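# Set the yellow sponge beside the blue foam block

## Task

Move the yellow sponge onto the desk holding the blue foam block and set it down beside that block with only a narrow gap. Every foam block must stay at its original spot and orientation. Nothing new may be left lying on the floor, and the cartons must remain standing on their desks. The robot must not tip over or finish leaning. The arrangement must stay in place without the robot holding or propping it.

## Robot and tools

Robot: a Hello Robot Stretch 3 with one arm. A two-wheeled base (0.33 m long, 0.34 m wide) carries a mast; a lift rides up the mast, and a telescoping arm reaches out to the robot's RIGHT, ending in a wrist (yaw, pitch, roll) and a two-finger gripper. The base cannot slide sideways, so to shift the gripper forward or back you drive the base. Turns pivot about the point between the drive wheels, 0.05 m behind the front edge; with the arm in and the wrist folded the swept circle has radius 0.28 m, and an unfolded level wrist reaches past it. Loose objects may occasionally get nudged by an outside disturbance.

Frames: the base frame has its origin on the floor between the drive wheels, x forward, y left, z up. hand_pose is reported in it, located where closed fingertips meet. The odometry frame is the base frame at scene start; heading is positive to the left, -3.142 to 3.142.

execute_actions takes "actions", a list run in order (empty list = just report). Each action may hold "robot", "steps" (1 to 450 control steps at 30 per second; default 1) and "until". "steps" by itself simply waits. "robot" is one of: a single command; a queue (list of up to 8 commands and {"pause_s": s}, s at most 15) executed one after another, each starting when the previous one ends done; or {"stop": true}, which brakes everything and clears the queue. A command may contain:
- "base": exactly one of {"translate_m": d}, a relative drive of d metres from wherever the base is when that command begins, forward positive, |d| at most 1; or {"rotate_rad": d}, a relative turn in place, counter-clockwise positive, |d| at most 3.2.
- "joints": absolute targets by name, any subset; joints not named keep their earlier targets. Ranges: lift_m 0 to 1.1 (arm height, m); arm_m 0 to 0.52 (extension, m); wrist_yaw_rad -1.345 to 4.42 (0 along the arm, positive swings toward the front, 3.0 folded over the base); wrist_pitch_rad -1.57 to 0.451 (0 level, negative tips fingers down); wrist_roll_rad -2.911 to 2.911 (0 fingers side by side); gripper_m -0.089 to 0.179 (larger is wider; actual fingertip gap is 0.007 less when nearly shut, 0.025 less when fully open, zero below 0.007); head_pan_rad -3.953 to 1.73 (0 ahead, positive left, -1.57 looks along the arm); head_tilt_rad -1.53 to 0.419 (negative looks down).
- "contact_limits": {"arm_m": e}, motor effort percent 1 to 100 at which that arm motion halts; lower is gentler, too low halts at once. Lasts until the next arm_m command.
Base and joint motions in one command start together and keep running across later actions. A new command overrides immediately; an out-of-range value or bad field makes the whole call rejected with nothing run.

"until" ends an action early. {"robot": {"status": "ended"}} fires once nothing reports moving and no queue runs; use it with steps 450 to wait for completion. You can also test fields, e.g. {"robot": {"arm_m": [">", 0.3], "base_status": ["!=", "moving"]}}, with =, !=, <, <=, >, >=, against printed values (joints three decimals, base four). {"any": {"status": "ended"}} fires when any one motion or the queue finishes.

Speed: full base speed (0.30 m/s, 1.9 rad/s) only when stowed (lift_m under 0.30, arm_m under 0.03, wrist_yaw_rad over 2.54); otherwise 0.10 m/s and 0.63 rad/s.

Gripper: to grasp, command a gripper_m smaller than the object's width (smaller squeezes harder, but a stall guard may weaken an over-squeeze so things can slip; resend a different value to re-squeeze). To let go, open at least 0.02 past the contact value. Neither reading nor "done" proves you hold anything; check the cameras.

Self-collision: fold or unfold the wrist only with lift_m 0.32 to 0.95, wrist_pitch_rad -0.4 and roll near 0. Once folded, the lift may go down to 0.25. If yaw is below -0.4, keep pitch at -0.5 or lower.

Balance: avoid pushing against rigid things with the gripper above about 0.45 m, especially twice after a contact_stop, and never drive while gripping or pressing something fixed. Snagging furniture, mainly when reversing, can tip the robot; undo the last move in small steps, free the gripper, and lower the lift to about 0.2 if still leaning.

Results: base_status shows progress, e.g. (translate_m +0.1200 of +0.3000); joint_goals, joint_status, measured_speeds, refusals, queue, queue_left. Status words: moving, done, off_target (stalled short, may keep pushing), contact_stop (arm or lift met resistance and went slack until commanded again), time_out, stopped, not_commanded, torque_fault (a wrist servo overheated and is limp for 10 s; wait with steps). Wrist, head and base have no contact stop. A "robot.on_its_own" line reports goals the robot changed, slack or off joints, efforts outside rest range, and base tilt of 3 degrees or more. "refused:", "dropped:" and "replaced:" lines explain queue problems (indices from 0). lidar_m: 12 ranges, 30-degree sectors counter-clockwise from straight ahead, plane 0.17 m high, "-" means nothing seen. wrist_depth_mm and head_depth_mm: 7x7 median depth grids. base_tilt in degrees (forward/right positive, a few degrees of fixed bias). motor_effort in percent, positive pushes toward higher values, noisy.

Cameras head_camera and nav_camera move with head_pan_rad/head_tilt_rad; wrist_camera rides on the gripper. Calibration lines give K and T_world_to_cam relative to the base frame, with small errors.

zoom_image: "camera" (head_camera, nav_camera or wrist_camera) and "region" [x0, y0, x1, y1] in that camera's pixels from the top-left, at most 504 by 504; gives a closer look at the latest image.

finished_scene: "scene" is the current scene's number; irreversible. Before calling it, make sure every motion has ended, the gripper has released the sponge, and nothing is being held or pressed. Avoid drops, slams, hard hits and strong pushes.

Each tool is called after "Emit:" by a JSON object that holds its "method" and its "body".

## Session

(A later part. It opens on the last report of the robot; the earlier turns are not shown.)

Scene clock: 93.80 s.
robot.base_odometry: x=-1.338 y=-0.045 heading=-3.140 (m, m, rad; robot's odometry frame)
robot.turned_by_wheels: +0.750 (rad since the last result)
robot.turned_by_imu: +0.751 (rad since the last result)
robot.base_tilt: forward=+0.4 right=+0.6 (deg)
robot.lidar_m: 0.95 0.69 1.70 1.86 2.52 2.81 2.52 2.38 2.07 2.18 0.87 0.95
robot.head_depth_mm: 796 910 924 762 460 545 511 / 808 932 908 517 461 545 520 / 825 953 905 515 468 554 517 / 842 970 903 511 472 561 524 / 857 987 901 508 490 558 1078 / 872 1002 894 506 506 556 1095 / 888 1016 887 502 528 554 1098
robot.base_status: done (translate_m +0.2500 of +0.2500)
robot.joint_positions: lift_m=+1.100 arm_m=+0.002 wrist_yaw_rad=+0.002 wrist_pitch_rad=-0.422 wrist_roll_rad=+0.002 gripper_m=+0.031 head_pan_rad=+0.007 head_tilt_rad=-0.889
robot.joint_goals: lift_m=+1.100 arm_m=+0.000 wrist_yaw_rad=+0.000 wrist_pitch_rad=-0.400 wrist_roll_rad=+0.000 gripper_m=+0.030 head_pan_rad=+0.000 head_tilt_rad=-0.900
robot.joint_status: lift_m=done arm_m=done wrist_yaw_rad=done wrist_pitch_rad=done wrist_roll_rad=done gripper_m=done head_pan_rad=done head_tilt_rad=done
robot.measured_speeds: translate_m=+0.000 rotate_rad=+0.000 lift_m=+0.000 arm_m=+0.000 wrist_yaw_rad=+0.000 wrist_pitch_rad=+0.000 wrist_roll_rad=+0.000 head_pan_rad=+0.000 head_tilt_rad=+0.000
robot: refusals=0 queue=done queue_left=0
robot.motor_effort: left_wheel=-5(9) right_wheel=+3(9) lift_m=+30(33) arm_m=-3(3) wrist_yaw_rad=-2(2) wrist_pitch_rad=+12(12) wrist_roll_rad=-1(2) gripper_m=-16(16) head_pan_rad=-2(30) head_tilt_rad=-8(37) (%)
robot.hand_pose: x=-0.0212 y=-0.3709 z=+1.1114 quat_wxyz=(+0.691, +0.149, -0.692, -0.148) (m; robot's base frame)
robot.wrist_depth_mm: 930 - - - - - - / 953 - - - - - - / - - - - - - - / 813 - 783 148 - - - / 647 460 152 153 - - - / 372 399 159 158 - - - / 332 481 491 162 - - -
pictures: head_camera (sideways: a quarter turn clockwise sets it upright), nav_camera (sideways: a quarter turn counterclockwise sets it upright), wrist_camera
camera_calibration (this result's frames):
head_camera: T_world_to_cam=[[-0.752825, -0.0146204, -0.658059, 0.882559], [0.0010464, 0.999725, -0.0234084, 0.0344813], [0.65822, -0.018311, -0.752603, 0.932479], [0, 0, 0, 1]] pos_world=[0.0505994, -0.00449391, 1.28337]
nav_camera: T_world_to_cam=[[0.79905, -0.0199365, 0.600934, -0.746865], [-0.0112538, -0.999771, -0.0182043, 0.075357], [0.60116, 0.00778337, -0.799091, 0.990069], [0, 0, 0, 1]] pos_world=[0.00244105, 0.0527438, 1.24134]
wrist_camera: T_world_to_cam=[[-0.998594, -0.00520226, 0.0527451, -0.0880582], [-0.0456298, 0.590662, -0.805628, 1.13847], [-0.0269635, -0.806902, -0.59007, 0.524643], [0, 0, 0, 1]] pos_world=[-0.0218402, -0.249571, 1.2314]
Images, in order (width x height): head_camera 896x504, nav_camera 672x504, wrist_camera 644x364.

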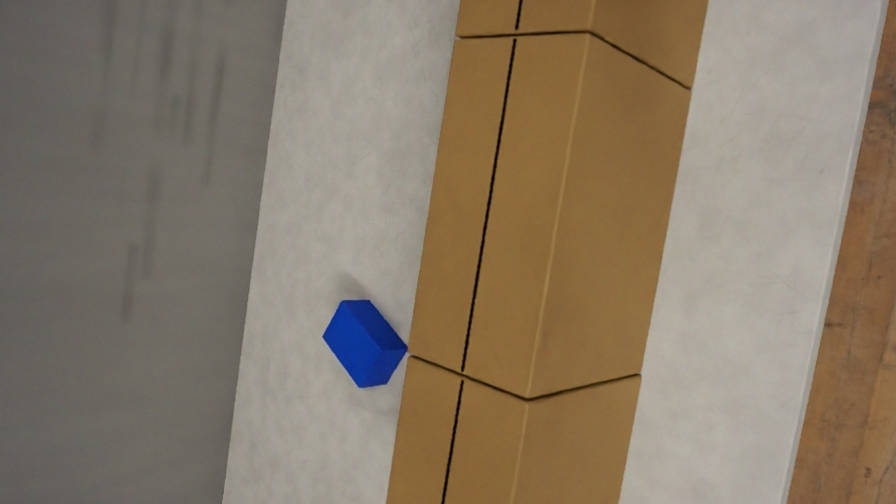

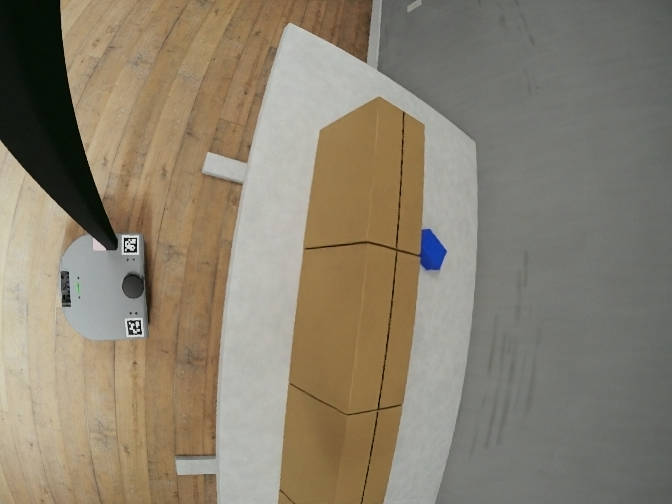

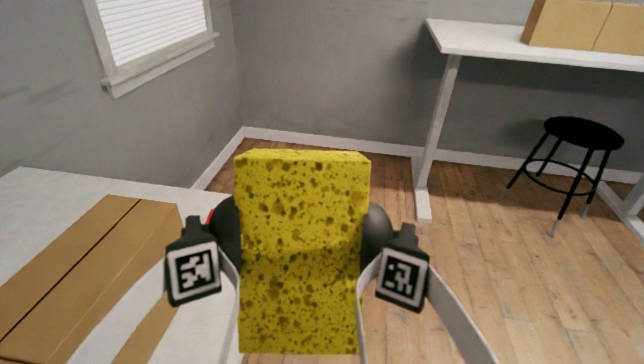

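Emit:
{"method": "execute_actions", "body": {"actions": [{"robot":{"base":{"rotate_rad":1.6},"joints":{"wrist_pitch_rad":-1.1,"wrist_roll_rad":-0.9,"head_pan_rad":-1.5,"head_tilt_rad":-0.8}},"steps":200,"until":{"robot":{"rotate_rad":[">",1.0]}}},{"robot":{"joints":{"arm_m":0.44}},"steps":200,"until":{"robot":{"arm_m":[">",0.33]}}},{"robot":{"joints":{"wrist_pitch_rad":-1.57}},"steps":300,"until":{"robot":{"status":"ended"}}}]}}

Scene clock: 101.63 s.
robot.base_odometry: x=-1.338 y=-0.045 heading=-1.540 (m, m, rad; robot's odometry frame)
robot.turned_by_wheels: +1.600 (rad since the last result)
robot.turned_by_imu: +1.606 (rad since the last result)
robot.base_tilt: forward=+0.4 right=+0.7 (deg)
robot.lidar_m: 1.86 2.45 2.80 2.52 2.37 2.07 2.05 0.87 0.95 0.95 0.69 1.79
robot.head_depth_mm: 780 877 974 833 472 466 518 / 792 901 976 826 471 494 517 / - 942 580 825 470 522 514 / 862 962 959 800 476 552 512 / 870 992 1019 790 487 560 521 / 895 1025 1012 554 496 569 527 / 920 1060 1002 551 508 580 536
robot.base_status: done (rotate_rad +1.5998 of +1.6000)
robot.joint_positions: lift_m=+1.100 arm_m=+0.440 wrist_yaw_rad=+0.000 wrist_pitch_rad=-1.562 wrist_roll_rad=-0.898 gripper_m=+0.031 head_pan_rad=-1.493 head_tilt_rad=-0.803
robot.joint_goals: lift_m=+1.100 arm_m=+0.440 wrist_yaw_rad=+0.000 wrist_pitch_rad=-1.570 wrist_roll_rad=-0.900 gripper_m=+0.030 head_pan_rad=-1.500 head_tilt_rad=-0.800
robot.joint_status: lift_m=done arm_m=done wrist_yaw_rad=done wrist_pitch_rad=done wrist_roll_rad=done gripper_m=done head_pan_rad=done head_tilt_rad=done
robot.measured_speeds: translate_m=+0.000 rotate_rad=+0.000 lift_m=+0.000 arm_m=+0.000 wrist_yaw_rad=+0.000 wrist_pitch_rad=+0.000 wrist_roll_rad=+0.000 head_pan_rad=+0.000 head_tilt_rad=+0.000
robot: refusals=0 queue=done queue_left=0
robot.motor_effort: left_wheel=-4(8) right_wheel=+3(7) lift_m=+30(30) arm_m=+3(4) wrist_yaw_rad=+0(2) wrist_pitch_rad=-5(12) wrist_roll_rad=-1(2) gripper_m=-16(16) head_pan_rad=-2(37) head_tilt_rad=+2(16) (%)
robot.hand_pose: x=-0.0215 y=-0.5629 z=+0.9820 quat_wxyz=(+0.670, +0.665, -0.234, -0.233) (m; robot's base frame)
robot.wrist_depth_mm: 304 372 378 380 389 395 391 / 272 382 389 352 402 408 412 / 245 359 401 405 413 419 423 / 231 314 405 147 422 434 438 / 236 277 152 153 435 447 457 / 243 246 158 158 453 463 467 / 251 256 286 163 468 475 486
pictures: head_camera (sideways: a quarter turn clockwise sets it upright), nav_camera (sideways: a quarter turn counterclockwise sets it upright), wrist_camera
camera_calibration (this result's frames):
head_camera: T_world_to_cam=[[-0.0630661, 0.691077, -0.720025, 0.959101], [0.997466, 0.0674447, -0.0226338, 0.0273972], [0.0329202, -0.719628, -0.693579, 0.859532], [0, 0, 0, 1]] pos_world=[0.00486301, -0.0461171, 1.28735]
nav_camera: T_world_to_cam=[[0.0322181, -0.744324, 0.667041, -0.828321], [-0.997952, -0.0608504, -0.0196993, 0.0833243], [0.0552524, -0.66504, -0.744761, 0.922753], [0, 0, 0, 1]] pos_world=[0.0588564, 0.00219843, 1.2414]
wrist_camera: T_world_to_cam=[[-0.582428, -0.812498, 0.0249955, -0.500763], [-0.792723, 0.574521, 0.203756, 0.131297], [-0.179912, 0.0988587, -0.978703, 1.18151], [0, 0, 0, 1]] pos_world=[0.0249902, -0.599104, 1.14211]
Images, in order (width x height): head_camera 896x504, nav_camera 672x504, wrist_camera 644x364.

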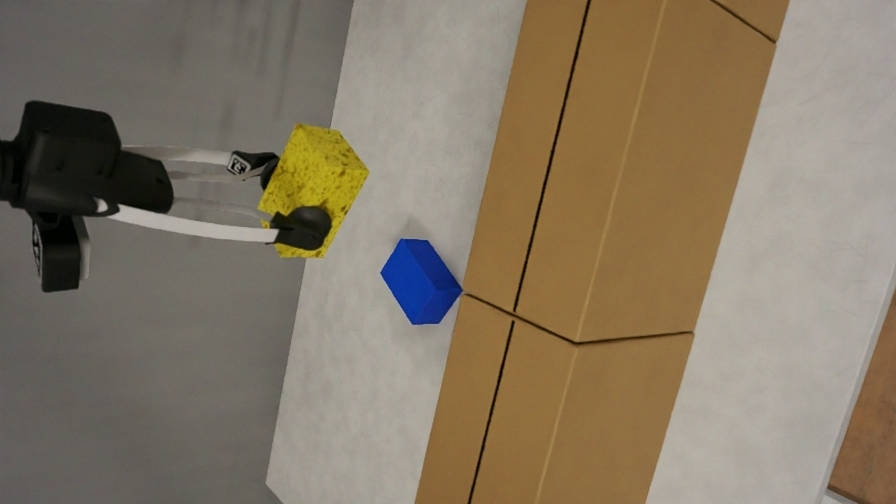

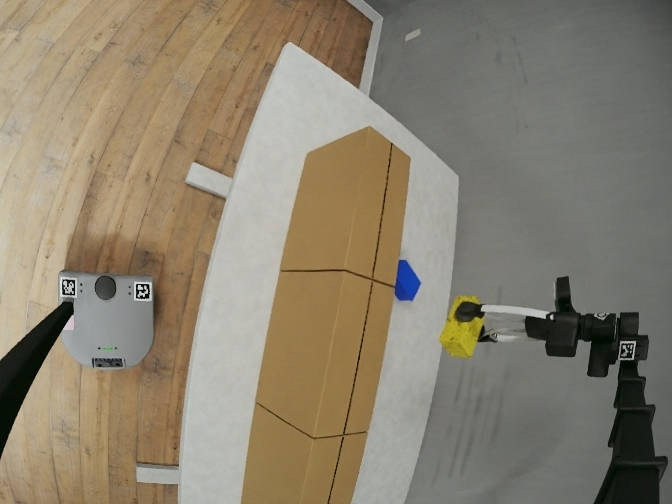

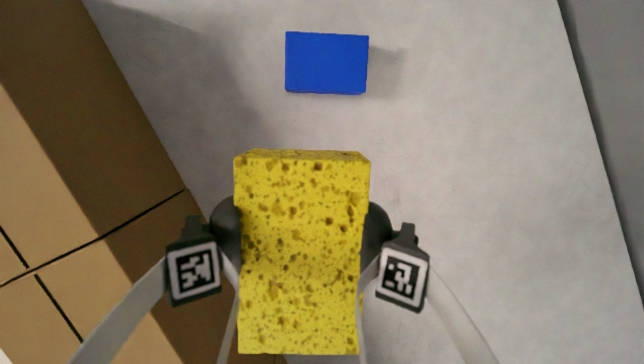

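Emit:
{"method": "execute_actions", "body": {"actions": [{"robot":{"joints":{"arm_m":0.47,"lift_m":0.95}},"steps":300,"until":{"robot":{"status":"ended"}}}]}}

Scene clock: 104.30 s.
robot.base_odometry: x=-1.338 y=-0.045 heading=-1.540 (m, m, rad; robot's odometry frame)
robot.turned_by_wheels: +0.000 (rad since the last result)
robot.turned_by_imu: +0.000 (rad since the last result)
robot.base_tilt: forward=+0.3 right=+0.7 (deg)
robot.lidar_m: 1.87 2.45 2.79 2.52 2.37 2.06 2.04 0.87 0.95 0.95 0.69 1.79
robot.head_depth_mm: 756 - 975 830 473 466 516 / 769 930 993 831 471 492 518 / 796 - 996 699 469 524 513 / 845 934 1029 796 477 553 512 / 868 996 1012 788 487 560 519 / 897 1025 1012 554 497 568 528 / 922 1061 1007 550 509 578 535
robot.base_status: done (rotate_rad +1.5998 of +1.6000)
robot.joint_positions: lift_m=+0.950 arm_m=+0.470 wrist_yaw_rad=+0.000 wrist_pitch_rad=-1.563 wrist_roll_rad=-0.898 gripper_m=+0.031 head_pan_rad=-1.493 head_tilt_rad=-0.803
robot.joint_goals: lift_m=+0.950 arm_m=+0.470 wrist_yaw_rad=+0.000 wrist_pitch_rad=-1.570 wrist_roll_rad=-0.900 gripper_m=+0.030 head_pan_rad=-1.500 head_tilt_rad=-0.800
robot.joint_status: lift_m=done arm_m=done wrist_yaw_rad=done wrist_pitch_rad=done wrist_roll_rad=done gripper_m=done head_pan_rad=done head_tilt_rad=done
robot.measured_speeds: translate_m=+0.000 rotate_rad=+0.000 lift_m=+0.000 arm_m=+0.000 wrist_yaw_rad=+0.000 wrist_pitch_rad=+0.000 wrist_roll_rad=+0.000 head_pan_rad=+0.000 head_tilt_rad=+0.000
robot: refusals=0 queue=done queue_left=0
robot.motor_effort: left_wheel=-3(3) right_wheel=+3(3) lift_m=+25(29) arm_m=+3(5) wrist_yaw_rad=+0(0) wrist_pitch_rad=-4(5) wrist_roll_rad=-1(1) gripper_m=-16(15) head_pan_rad=-2(2) head_tilt_rad=+3(3) (%)
robot.hand_pose: x=-0.0215 y=-0.5926 z=+0.8324 quat_wxyz=(+0.670, +0.665, -0.234, -0.233) (m; robot's base frame)
robot.wrist_depth_mm: 238 240 241 205 250 253 256 / 244 248 247 212 258 261 264 / 251 253 257 259 265 269 271 / 257 262 261 148 273 276 281 / 241 269 152 152 281 285 291 / 222 273 158 158 293 295 301 / 205 283 287 163 303 305 311
pictures: head_camera (sideways: a quarter turn clockwise sets it upright), nav_camera (sideways: a quarter turn counterclockwise sets it upright), wrist_camera
camera_calibration (this result's frames):
head_camera: T_world_to_cam=[[-0.063066, 0.691077, -0.720025, 0.959101], [0.997466, 0.0674446, -0.0226338, 0.0273972], [0.0329201, -0.719628, -0.693579, 0.859532], [0, 0, 0, 1]] pos_world=[0.00486301, -0.0461171, 1.28735]
nav_camera: T_world_to_cam=[[0.032218, -0.744324, 0.667041, -0.828321], [-0.997952, -0.0608503, -0.0196994, 0.0833243], [0.0552523, -0.66504, -0.744761, 0.922753], [0, 0, 0, 1]] pos_world=[0.0588564, 0.00219842, 1.2414]
wrist_camera: T_world_to_cam=[[-0.58243, -0.812529, 0.0239246, -0.520251], [-0.792722, 0.574253, 0.204512, 0.178024], [-0.179911, 0.100148, -0.978572, 1.03872], [0, 0, 0, 1]] pos_world=[0.0249902, -0.628976, 0.992499]
Images, in order (width x height): head_camera 896x504, nav_camera 672x504, wrist_camera 644x364.

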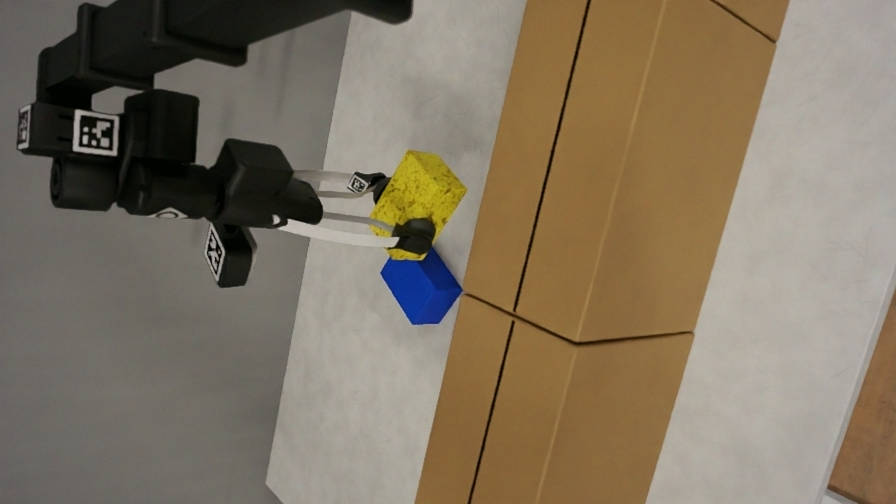

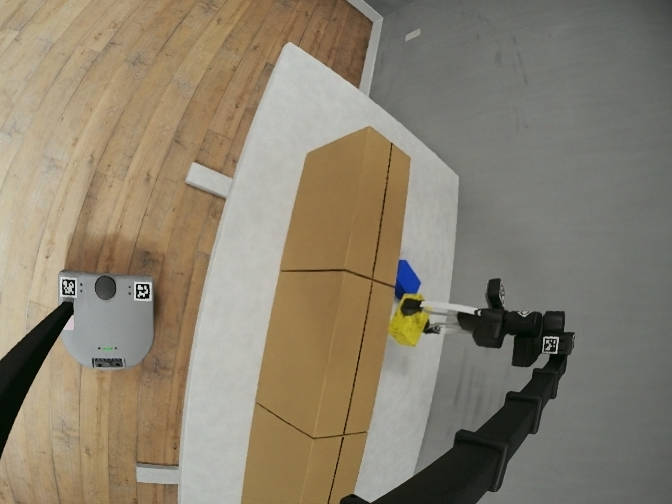

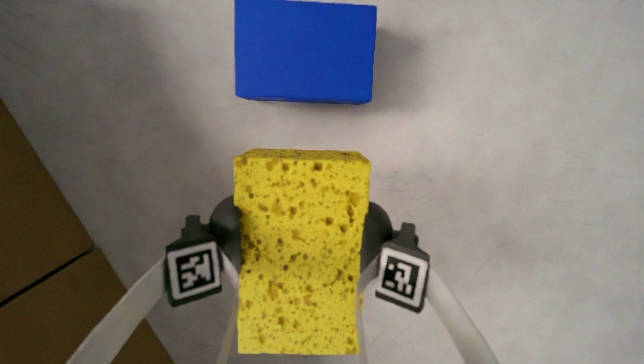

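Emit:
{"method": "execute_actions", "body": {"actions": [{"robot":{"base":{"translate_m":0.012},"joints":{"arm_m":0.48,"lift_m":0.888}},"steps":300,"until":{"robot":{"status":"ended"}}}]}}

Scene clock: 107.63 s.
robot.base_odometry: x=-1.338 y=-0.057 heading=-1.540 (m, m, rad; robot's odometry frame)
robot.turned_by_wheels: +0.000 (rad since the last result)
robot.turned_by_imu: +0.000 (rad since the last result)
robot.base_tilt: forward=+0.4 right=+0.7 (deg)
robot.lidar_m: 1.85 2.45 2.79 2.52 2.59 2.08 2.05 0.88 0.95 0.95 0.69 1.79
robot.head_depth_mm: 782 854 - - 463 473 518 / 797 - 987 826 471 496 515 / 824 - 977 763 468 529 515 / 848 957 986 759 477 551 512 / 872 990 1019 797 487 562 518 / 901 1026 1010 554 498 572 528 / 923 1061 1005 550 515 578 1088
robot.base_status: done (translate_m +0.0120 of +0.0120)
robot.joint_positions: lift_m=+0.888 arm_m=+0.480 wrist_yaw_rad=+0.000 wrist_pitch_rad=-1.564 wrist_roll_rad=-0.898 gripper_m=+0.031 head_pan_rad=-1.493 head_tilt_rad=-0.803
robot.joint_goals: lift_m=+0.888 arm_m=+0.480 wrist_yaw_rad=+0.000 wrist_pitch_rad=-1.570 wrist_roll_rad=-0.900 gripper_m=+0.030 head_pan_rad=-1.500 head_tilt_rad=-0.800
robot.joint_status: lift_m=done arm_m=done wrist_yaw_rad=done wrist_pitch_rad=done wrist_roll_rad=done gripper_m=done head_pan_rad=done head_tilt_rad=done
robot.measured_speeds: translate_m=+0.000 rotate_rad=+0.000 lift_m=+0.000 arm_m=+0.000 wrist_yaw_rad=+0.000 wrist_pitch_rad=+0.000 wrist_roll_rad=+0.000 head_pan_rad=+0.000 head_tilt_rad=+0.000
robot: refusals=0 queue=done queue_left=0
robot.motor_effort: left_wheel=-4(4) right_wheel=+3(8) lift_m=+25(25) arm_m=+3(3) wrist_yaw_rad=+0(0) wrist_pitch_rad=-4(4) wrist_roll_rad=-1(1) gripper_m=-15(15) head_pan_rad=-2(3) head_tilt_rad=+2(2) (%)
robot.hand_pose: x=-0.0215 y=-0.6025 z=+0.7704 quat_wxyz=(+0.670, +0.665, -0.234, -0.233) (m; robot's base frame)
robot.wrist_depth_mm: 182 185 147 148 190 195 197 / 188 189 151 152 197 200 203 / 193 195 197 184 203 207 210 / 198 200 201 148 209 213 216 / 205 207 153 152 216 220 223 / 211 212 158 158 224 226 230 / 209 222 221 163 232 235 239
pictures: head_camera (sideways: a quarter turn clockwise sets it upright), nav_camera (sideways: a quarter turn counterclockwise sets it upright), wrist_camera
camera_calibration (this result's frames):
head_camera: T_world_to_cam=[[-0.0630662, 0.691077, -0.720025, 0.959101], [0.997466, 0.0674448, -0.0226338, 0.0273972], [0.0329202, -0.719628, -0.693579, 0.859532], [0, 0, 0, 1]] pos_world=[0.00486302, -0.0461171, 1.28735]
nav_camera: T_world_to_cam=[[0.0322182, -0.744324, 0.667041, -0.828321], [-0.997952, -0.0608505, -0.0196993, 0.0833243], [0.0552525, -0.66504, -0.744761, 0.922753], [0, 0, 0, 1]] pos_world=[0.0588564, 0.00219844, 1.2414]
wrist_camera: T_world_to_cam=[[-0.58243, -0.812536, 0.0236801, -0.526647], [-0.792722, 0.574192, 0.204685, 0.196231], [-0.179911, 0.100443, -0.978541, 0.979199], [0, 0, 0, 1]] pos_world=[0.0249903, -0.638948, 0.930493]
Images, in order (width x height): head_camera 896x504, nav_camera 672x504, wrist_camera 644x364.

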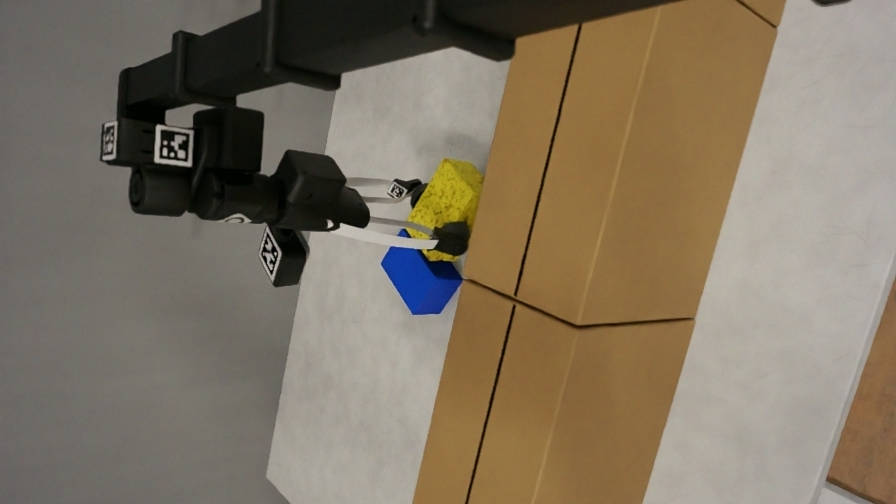

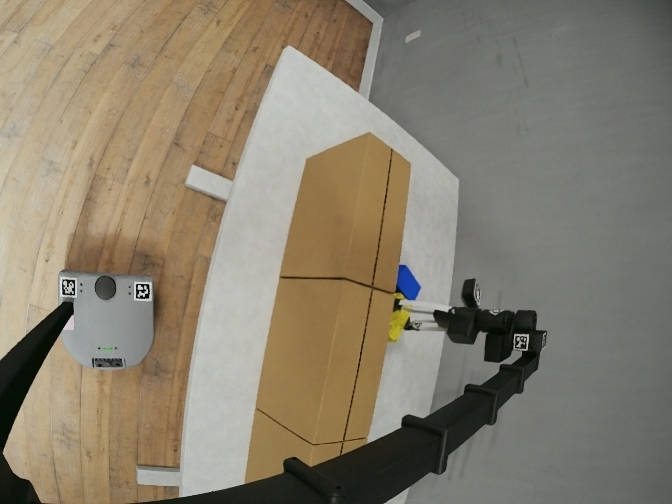

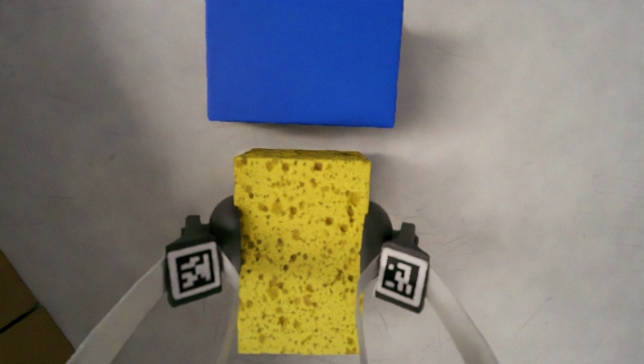

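Emit:
{"method": "execute_actions", "body": {"actions": [{"robot":[{"joints":{"arm_m":0.488,"lift_m":0.877}},{"joints":{"gripper_m":0.11}},{"joints":{"lift_m":0.96}}],"steps":300,"until":{"robot":{"status":"ended"}}}]}}

Scene clock: 112.70 s.
robot.base_odometry: x=-1.338 y=-0.057 heading=-1.540 (m, m, rad; robot's odometry frame)
robot.turned_by_wheels: +0.000 (rad since the last result)
robot.turned_by_imu: +0.000 (rad since the last result)
robot.base_tilt: forward=+0.4 right=+0.8 (deg)
robot.lidar_m: 1.86 2.45 2.80 2.52 2.59 2.08 2.05 0.88 0.95 0.95 0.69 1.79
robot.head_depth_mm: 755 917 972 835 474 470 517 / - 925 993 831 471 498 515 / 792 - 994 778 469 528 513 / 848 939 1020 767 478 551 512 / 874 995 1014 797 489 562 520 / 896 1031 1013 555 497 570 528 / 926 1059 1001 550 514 579 1086
robot.base_status: done (translate_m +0.0120 of +0.0120)
robot.joint_positions: lift_m=+0.960 arm_m=+0.488 wrist_yaw_rad=+0.000 wrist_pitch_rad=-1.564 wrist_roll_rad=-0.898 gripper_m=+0.110 head_pan_rad=-1.493 head_tilt_rad=-0.803
robot.joint_goals: lift_m=+0.960 arm_m=+0.488 wrist_yaw_rad=+0.000 wrist_pitch_rad=-1.570 wrist_roll_rad=-0.900 gripper_m=+0.110 head_pan_rad=-1.500 head_tilt_rad=-0.800
robot.joint_status: lift_m=done arm_m=done wrist_yaw_rad=done wrist_pitch_rad=done wrist_roll_rad=done gripper_m=done head_pan_rad=done head_tilt_rad=done
robot.measured_speeds: translate_m=+0.000 rotate_rad=+0.000 lift_m=+0.000 arm_m=+0.000 wrist_yaw_rad=+0.000 wrist_pitch_rad=+0.000 wrist_roll_rad=+0.000 head_pan_rad=+0.000 head_tilt_rad=+0.000
robot: refusals=0 queue=done queue_left=0
robot.motor_effort: left_wheel=-3(3) right_wheel=+3(3) lift_m=+29(34) arm_m=+3(7) wrist_yaw_rad=+0(1) wrist_pitch_rad=-4(4) wrist_roll_rad=-1(1) gripper_m=+1(89) head_pan_rad=-2(2) head_tilt_rad=+3(2) (%)
robot.hand_pose: x=-0.0215 y=-0.6104 z=+0.8422 quat_wxyz=(+0.670, +0.665, -0.234, -0.233) (m; robot's base frame)
robot.wrist_depth_mm: 247 249 252 256 259 262 266 / 252 255 219 221 267 270 274 / 260 264 265 228 274 278 281 / 267 272 273 235 281 288 291 / 257 278 282 241 292 298 300 / 233 - 293 297 301 304 311 / 226 279 303 308 311 317 322
pictures: head_camera (sideways: a quarter turn clockwise sets it upright), nav_camera (sideways: a quarter turn counterclockwise sets it upright), wrist_camera
camera_calibration (this result's frames):
head_camera: T_world_to_cam=[[-0.063066, 0.691077, -0.720025, 0.959101], [0.997466, 0.0674446, -0.0226338, 0.0273972], [0.0329201, -0.719628, -0.693579, 0.859532], [0, 0, 0, 1]] pos_world=[0.00486301, -0.0461171, 1.28735]
nav_camera: T_world_to_cam=[[0.032218, -0.744324, 0.667041, -0.828321], [-0.997952, -0.0608503, -0.0196994, 0.0833243], [0.0552523, -0.66504, -0.744761, 0.922753], [0, 0, 0, 1]] pos_world=[0.0588564, 0.00219842, 1.2414]
wrist_camera: T_world_to_cam=[[-0.58243, -0.81254, 0.023544, -0.534698], [-0.792722, 0.574157, 0.204781, 0.186007], [-0.179911, 0.100607, -0.978525, 1.05031], [0, 0, 0, 1]] pos_world=[0.0249903, -0.64693, 1.00225]
Images, in order (width x height): head_camera 896x504, nav_camera 672x504, wrist_camera 644x364.

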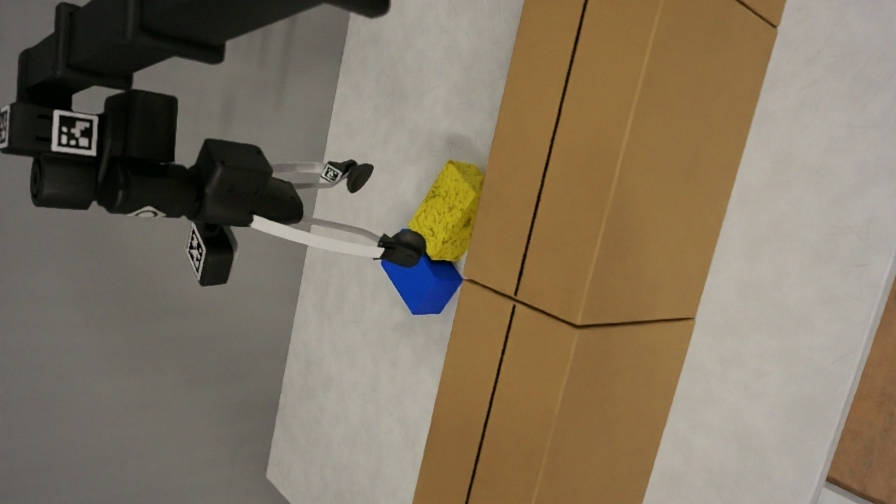

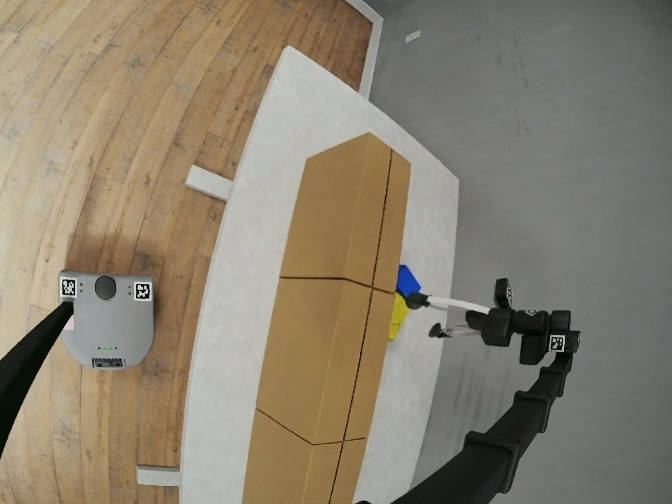

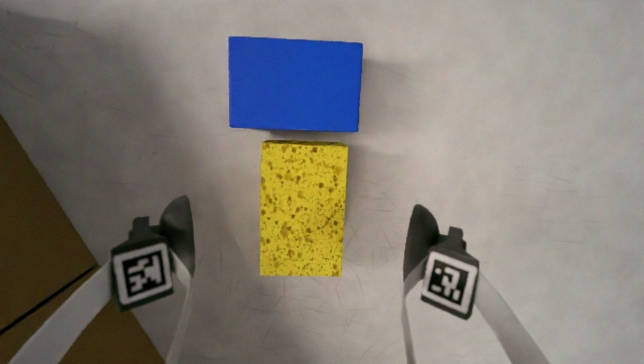

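The sponge is placed about 1 cm from the block.

Emit:
{"method": "finished_scene", "body": {"scene": 1}}

The scene is finished: the task was done.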